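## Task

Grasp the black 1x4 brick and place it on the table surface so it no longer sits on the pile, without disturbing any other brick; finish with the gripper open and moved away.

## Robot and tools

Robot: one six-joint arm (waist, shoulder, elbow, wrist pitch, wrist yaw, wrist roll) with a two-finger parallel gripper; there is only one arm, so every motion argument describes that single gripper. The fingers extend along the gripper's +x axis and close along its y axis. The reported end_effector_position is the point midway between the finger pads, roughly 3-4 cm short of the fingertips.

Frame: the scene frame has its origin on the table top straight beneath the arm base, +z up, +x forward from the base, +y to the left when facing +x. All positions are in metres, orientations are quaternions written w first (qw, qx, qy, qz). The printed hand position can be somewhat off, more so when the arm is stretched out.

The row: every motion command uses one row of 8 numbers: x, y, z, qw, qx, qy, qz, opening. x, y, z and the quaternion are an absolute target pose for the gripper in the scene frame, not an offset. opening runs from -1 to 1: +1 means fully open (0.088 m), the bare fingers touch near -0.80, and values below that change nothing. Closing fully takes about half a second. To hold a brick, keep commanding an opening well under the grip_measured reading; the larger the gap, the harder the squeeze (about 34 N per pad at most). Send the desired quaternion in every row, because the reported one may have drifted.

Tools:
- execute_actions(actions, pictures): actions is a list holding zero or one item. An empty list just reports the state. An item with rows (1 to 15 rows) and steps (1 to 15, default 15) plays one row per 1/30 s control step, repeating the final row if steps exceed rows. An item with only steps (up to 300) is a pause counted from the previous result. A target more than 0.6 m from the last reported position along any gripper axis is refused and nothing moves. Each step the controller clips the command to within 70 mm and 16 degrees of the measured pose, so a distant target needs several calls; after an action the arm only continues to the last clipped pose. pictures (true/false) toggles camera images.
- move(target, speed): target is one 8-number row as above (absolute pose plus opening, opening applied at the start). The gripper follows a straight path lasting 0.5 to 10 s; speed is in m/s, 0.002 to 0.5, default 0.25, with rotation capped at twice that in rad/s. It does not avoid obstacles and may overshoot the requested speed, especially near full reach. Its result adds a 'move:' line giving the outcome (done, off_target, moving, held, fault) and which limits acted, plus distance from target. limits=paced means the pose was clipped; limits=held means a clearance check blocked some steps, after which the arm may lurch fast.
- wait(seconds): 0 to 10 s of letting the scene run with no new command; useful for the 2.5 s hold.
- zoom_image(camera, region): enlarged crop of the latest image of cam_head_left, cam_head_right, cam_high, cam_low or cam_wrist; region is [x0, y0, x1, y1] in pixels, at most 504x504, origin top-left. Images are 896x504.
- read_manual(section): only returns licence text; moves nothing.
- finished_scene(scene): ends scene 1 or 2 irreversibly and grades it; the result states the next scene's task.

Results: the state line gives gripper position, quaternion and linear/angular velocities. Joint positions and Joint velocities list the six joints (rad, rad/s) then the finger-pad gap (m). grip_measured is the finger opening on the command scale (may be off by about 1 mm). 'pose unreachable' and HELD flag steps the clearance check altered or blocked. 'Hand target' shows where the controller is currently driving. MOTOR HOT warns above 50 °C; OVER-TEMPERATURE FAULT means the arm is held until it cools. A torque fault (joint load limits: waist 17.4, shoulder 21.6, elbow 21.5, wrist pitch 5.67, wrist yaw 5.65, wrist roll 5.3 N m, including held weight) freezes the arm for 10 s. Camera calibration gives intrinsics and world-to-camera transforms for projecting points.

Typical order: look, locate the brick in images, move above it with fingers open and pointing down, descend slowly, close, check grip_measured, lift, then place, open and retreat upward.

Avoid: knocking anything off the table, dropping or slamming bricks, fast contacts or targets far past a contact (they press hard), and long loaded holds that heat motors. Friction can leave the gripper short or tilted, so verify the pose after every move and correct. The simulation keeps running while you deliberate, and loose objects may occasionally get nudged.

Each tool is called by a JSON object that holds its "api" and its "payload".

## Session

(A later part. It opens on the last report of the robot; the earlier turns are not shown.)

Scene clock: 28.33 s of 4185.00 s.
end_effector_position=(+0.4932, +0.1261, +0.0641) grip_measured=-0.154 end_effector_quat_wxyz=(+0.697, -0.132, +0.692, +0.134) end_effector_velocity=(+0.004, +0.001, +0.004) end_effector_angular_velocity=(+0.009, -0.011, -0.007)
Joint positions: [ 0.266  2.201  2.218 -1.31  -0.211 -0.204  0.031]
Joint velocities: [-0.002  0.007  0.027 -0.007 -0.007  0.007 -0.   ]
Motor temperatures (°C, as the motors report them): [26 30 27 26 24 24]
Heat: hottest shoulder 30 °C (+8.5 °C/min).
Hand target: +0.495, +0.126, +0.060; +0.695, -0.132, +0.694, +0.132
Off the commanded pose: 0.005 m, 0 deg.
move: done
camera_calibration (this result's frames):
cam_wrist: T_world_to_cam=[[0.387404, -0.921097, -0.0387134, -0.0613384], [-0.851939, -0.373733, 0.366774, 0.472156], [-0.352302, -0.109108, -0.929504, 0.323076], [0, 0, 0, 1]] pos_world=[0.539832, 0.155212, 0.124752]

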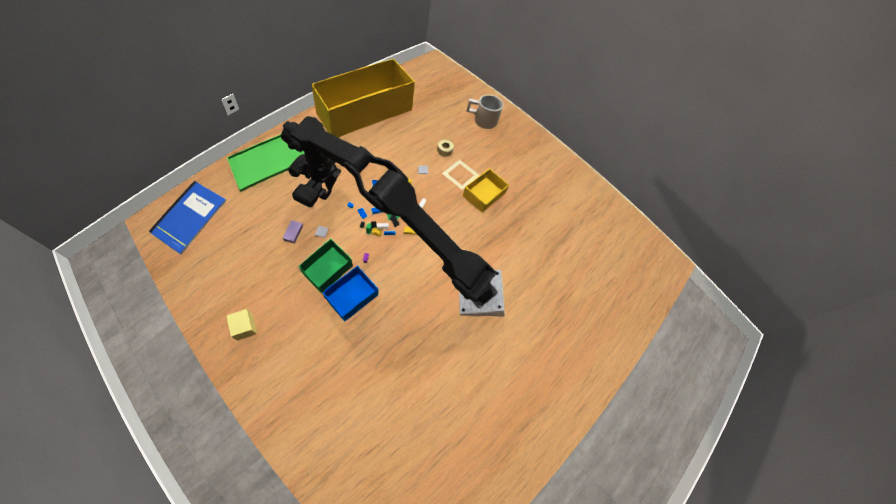

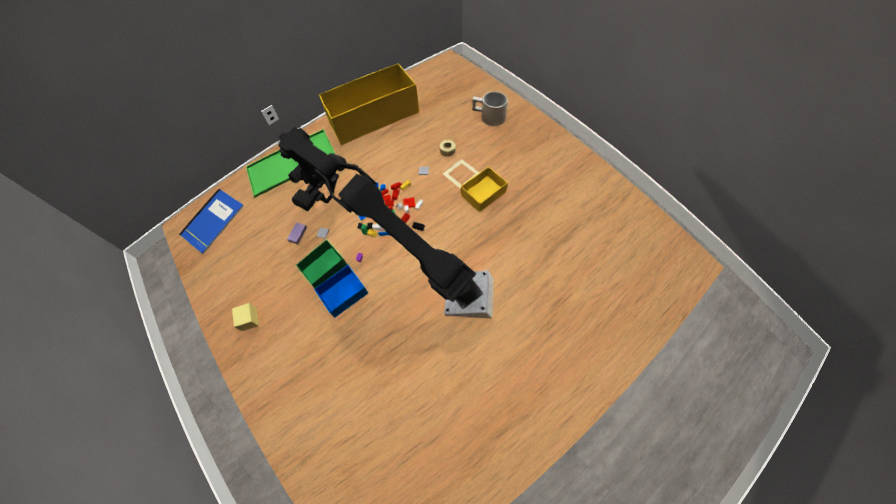

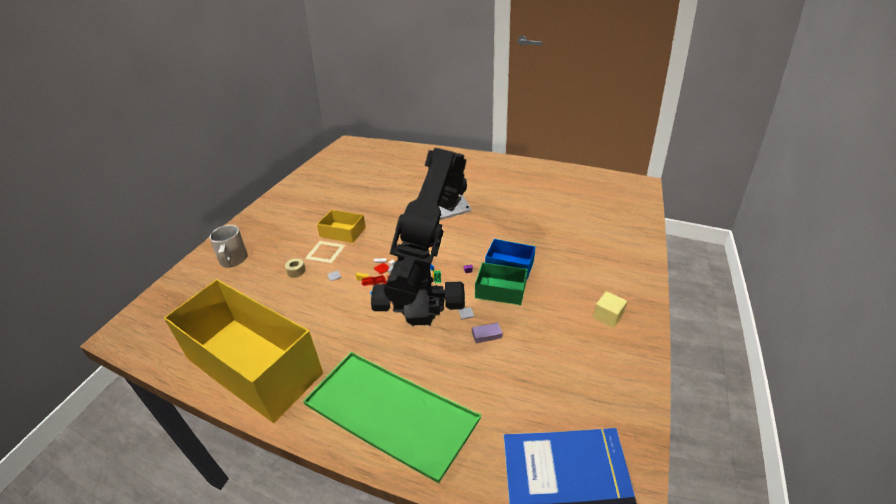

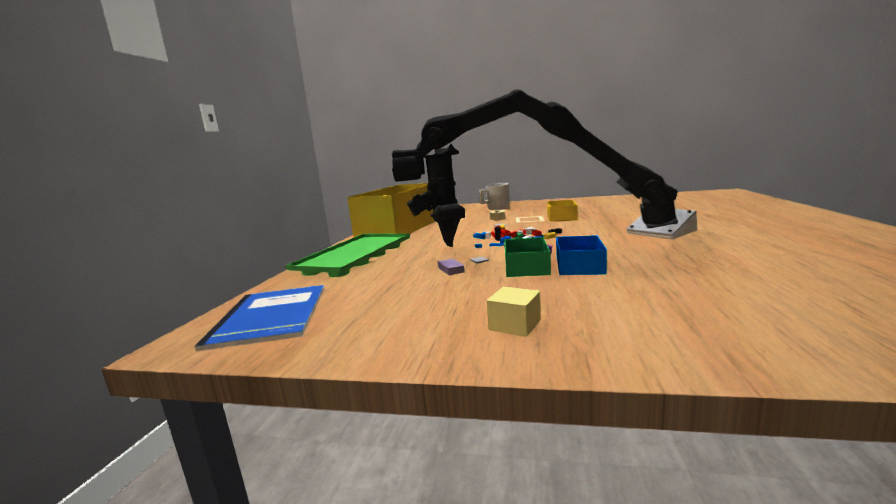

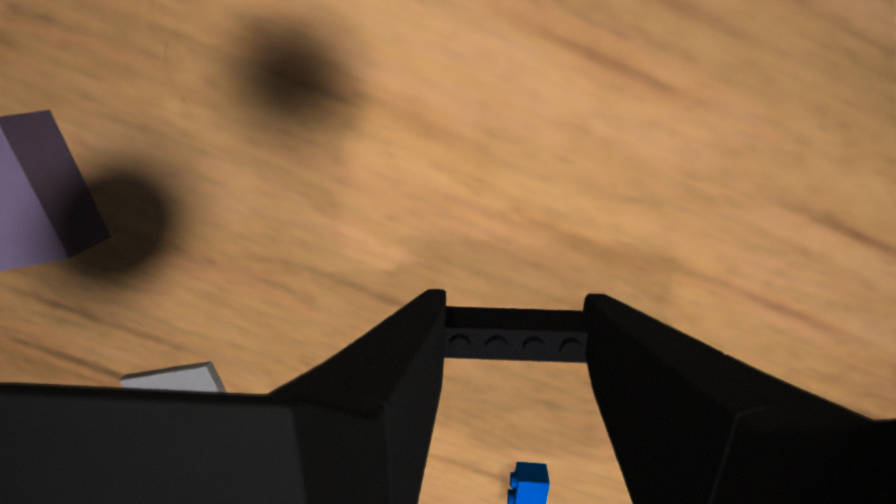

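{"api": "move", "payload": {"target": [0.503,0.13,0.04,0.6945,-0.132,0.6945,0.132,-0.28], "speed": 0.025}}

Scene clock: 31.67 s of 4185.00 s.
end_effector_position=(+0.5011, +0.1300, +0.0470) grip_measured=-0.154 end_effector_quat_wxyz=(+0.697, -0.132, +0.692, +0.134) end_effector_velocity=(-0.001, +0.002, -0.002) end_effector_angular_velocity=(+0.006, +0.009, +0.008)
Joint positions: [ 0.279  2.254  2.251 -1.287 -0.206 -0.189  0.031]
Joint velocities: [ 0.002  0.007  0.007 -0.007 -0.007 -0.007 -0.   ]
Motor temperatures (°C, as the motors report them): [26 31 28 26 24 24]
Heat: hottest shoulder 31 °C (+9.5 °C/min).
Hand target: +0.503, +0.130, +0.040; +0.695, -0.132, +0.695, +0.132
Off the commanded pose: 0.007 m, 0 deg.
move: done
camera_calibration (this result's frames):
cam_wrist: T_world_to_cam=[[0.386212, -0.921621, -0.0381456, -0.0608335], [-0.85258, -0.372453, 0.366588, 0.486813], [-0.352062, -0.109058, -0.929601, 0.310306], [0, 0, 0, 1]] pos_world=[0.547789, 0.159091, 0.107681]

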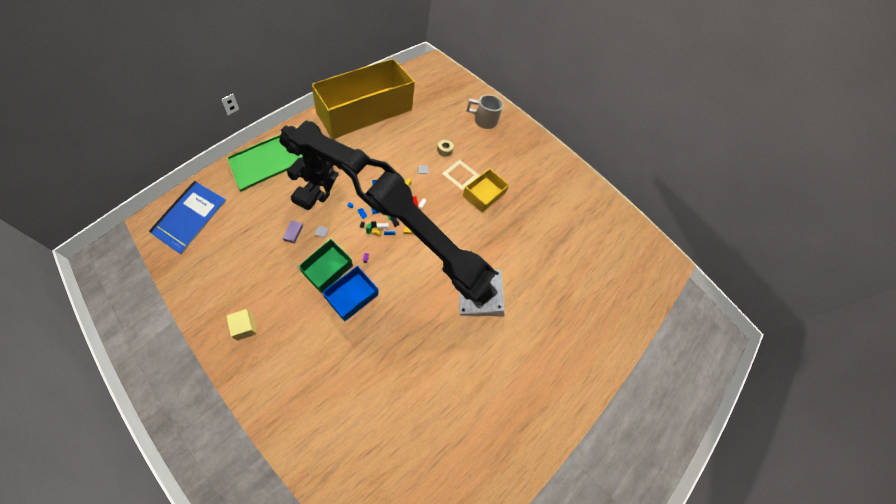

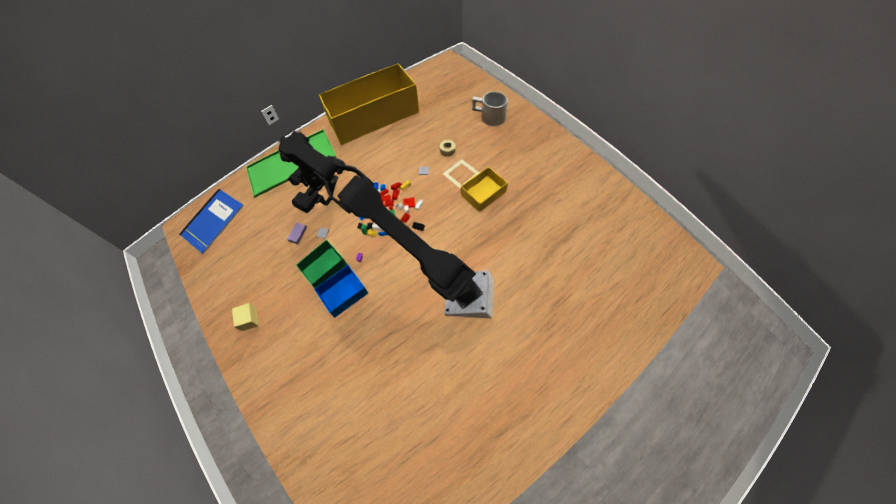

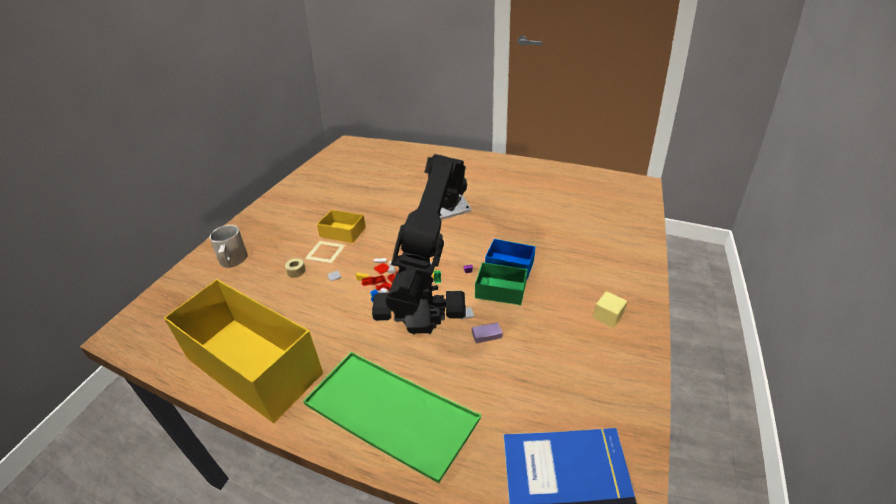

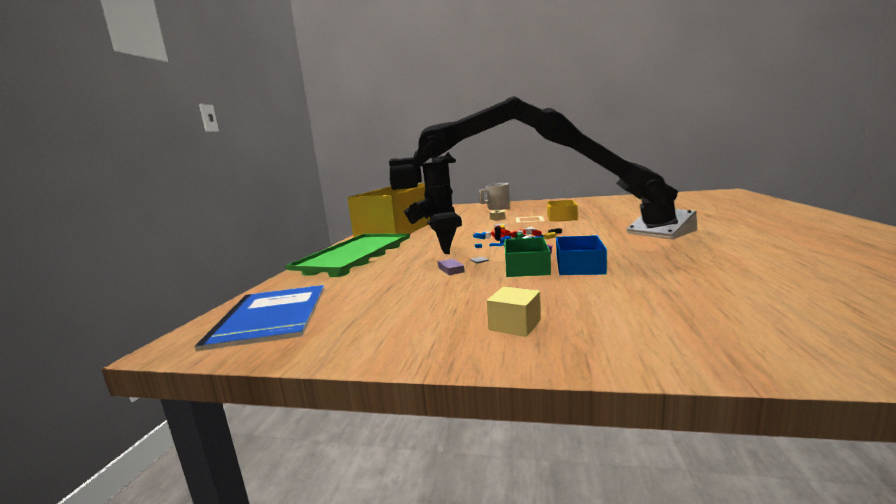

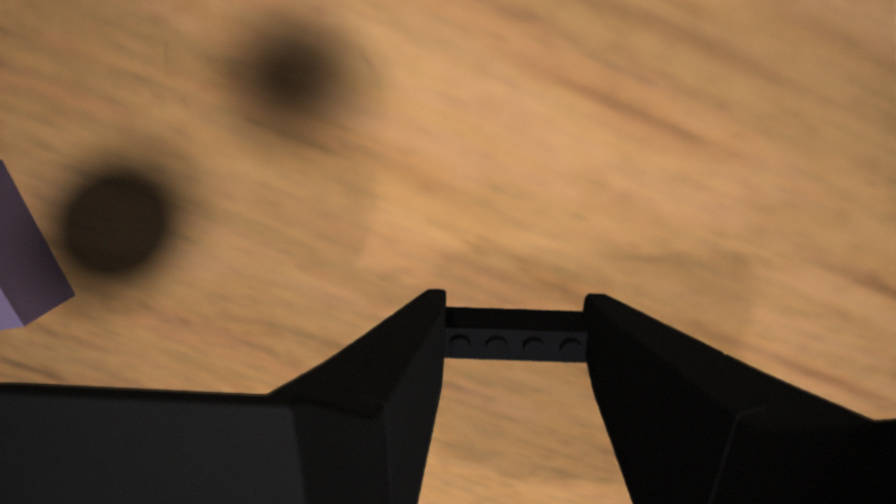

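Likely in contact with the table; releasing.

{"api": "execute_actions", "payload": {"actions": [{"rows":[[0.503,0.13,0.04,0.6945,-0.132,0.6945,0.132,0.15]]}], "pictures": false}}

{"api": "move", "payload": {"target": [0.43,0.105,0.17,0.6945,-0.132,0.6945,0.132,0.15], "speed": 0.15}}

Scene clock: 36.43 s of 4185.00 s.
end_effector_position=(+0.5011, +0.1311, +0.0449) grip_measured=+0.145 end_effector_quat_wxyz=(+0.696, -0.132, +0.693, +0.135) end_effector_velocity=(+0.001, +0.000, +0.001) end_effector_angular_velocity=(+0.008, -0.006, +0.007)
Joint positions: [ 0.282  2.259  2.253 -1.287 -0.207 -0.189  0.046]
Joint velocities: [-0.002 -0.002 -0.002  0.007 -0.007 -0.007  0.002]
Motor temperatures (°C, as the motors report them): [26 32 28 26 24 24]
Heat: hottest shoulder 32 °C (+9.9 °C/min).
Hand target: +0.503, +0.130, +0.040; +0.695, -0.132, +0.694, +0.132
Off the commanded pose: 0.005 m, 0 deg.
Steps of this call (steps 1 to 128: nothing new was sent; steps 129 to 143: all 15 steps of this action). Readings (end_effector_position):
129: (+0.5015, +0.1302, +0.0468)
130: (+0.5017, +0.1303, +0.0469)
132: (+0.5016, +0.1302, +0.0460)
136: (+0.5012, +0.1308, +0.0450)
143: the state above

Scene clock: 38.10 s of 4185.00 s.
end_effector_position=(+0.4325, +0.1041, +0.1651) grip_measured=+0.150 end_effector_quat_wxyz=(+0.692, -0.132, +0.698, +0.130) end_effector_velocity=(-0.002, +0.000, +0.001) end_effector_angular_velocity=(+0.006, +0.007, +0.018)
Joint positions: [ 0.179  1.917  2.113 -1.524 -0.226 -0.288  0.046]
Joint velocities: [-0.002 -0.002 -0.002 -0.007 -0.007 -0.022 -0.   ]
Motor temperatures (°C, as the motors report them): [26 32 28 26 24 24]
Heat: hottest shoulder 32 °C (+9.4 °C/min).
Hand target: +0.431, +0.104, +0.170; +0.695, -0.132, +0.695, +0.132
Off the commanded pose: 0.006 m, 1 deg.
move: done
camera_calibration (this result's frames):
cam_wrist: T_world_to_cam=[[0.381398, -0.923702, -0.0361896, -0.0516966], [-0.848785, -0.365436, 0.382126, 0.370406], [-0.366196, -0.115025, -0.923401, 0.398847], [0, 0, 0, 1]] pos_world=[0.480168, 0.133485, 0.224883]

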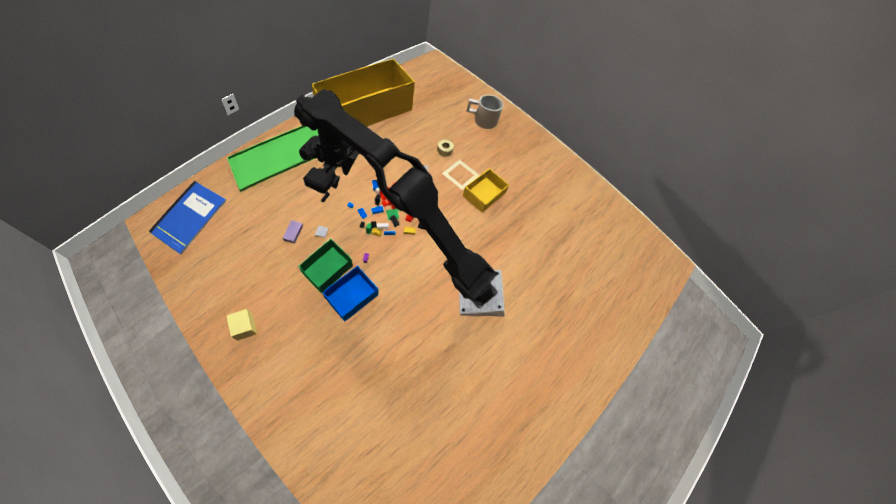

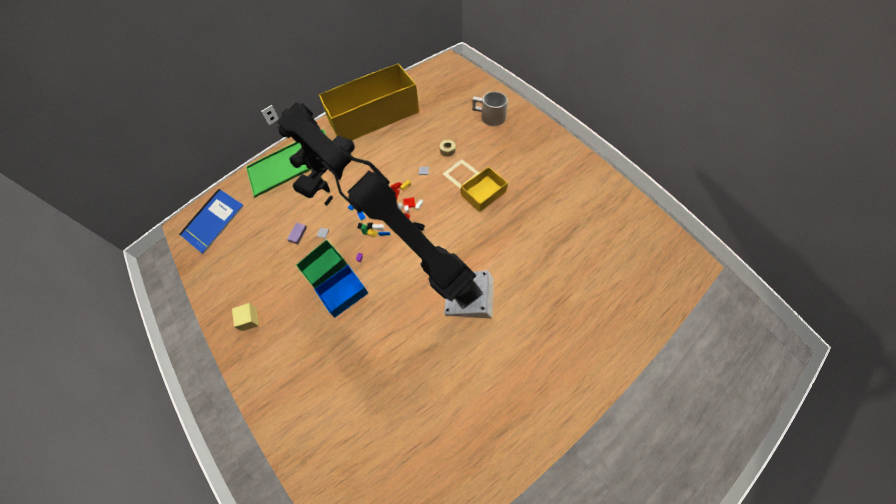

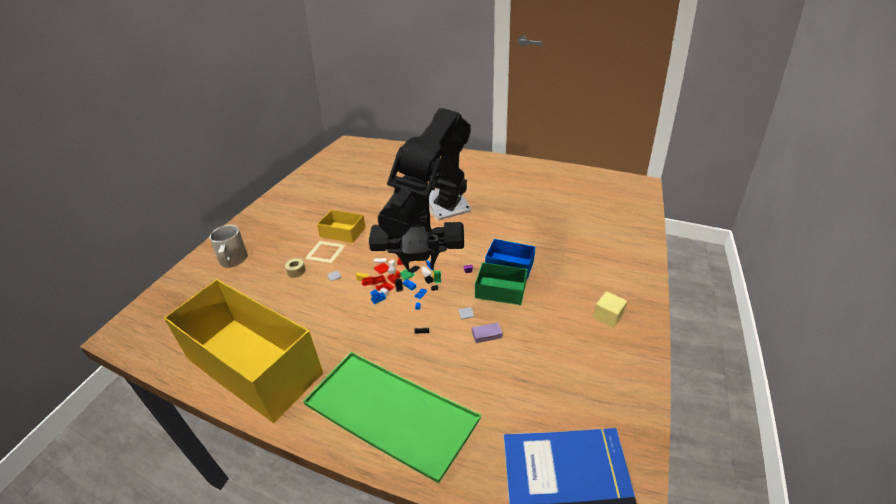

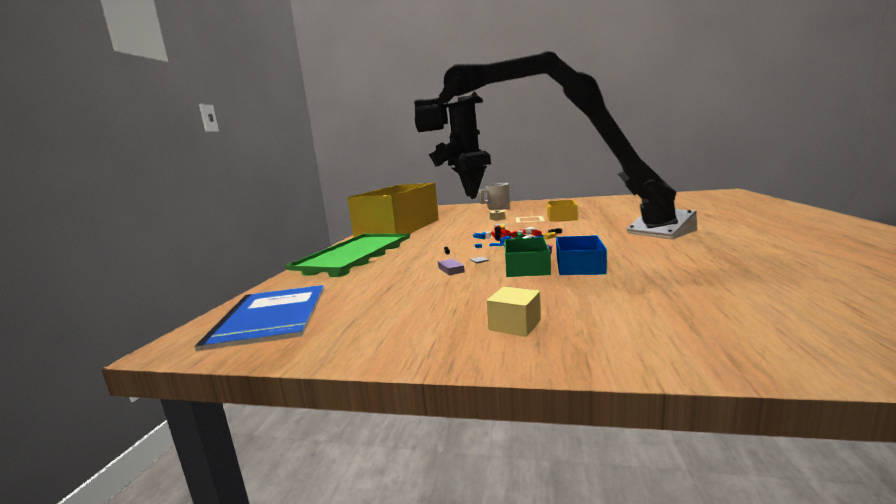

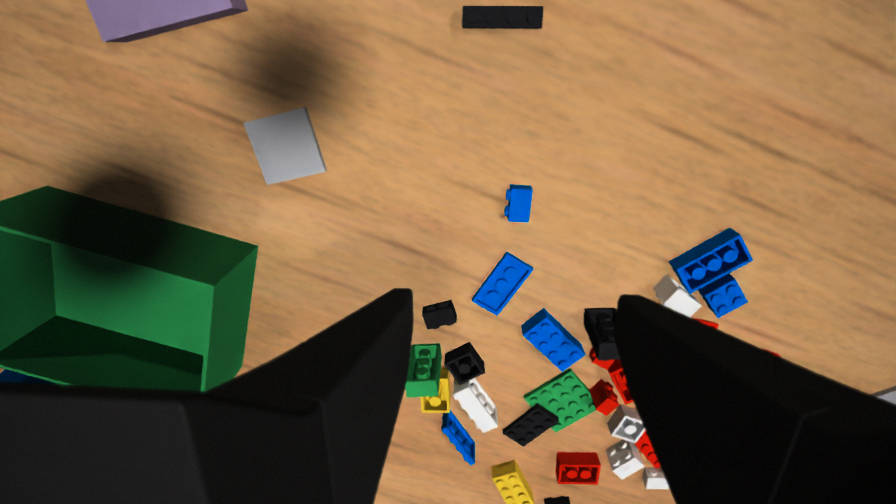

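{"api": "finished_scene", "payload": {"scene": 2}}

The scene is finished: the task was done.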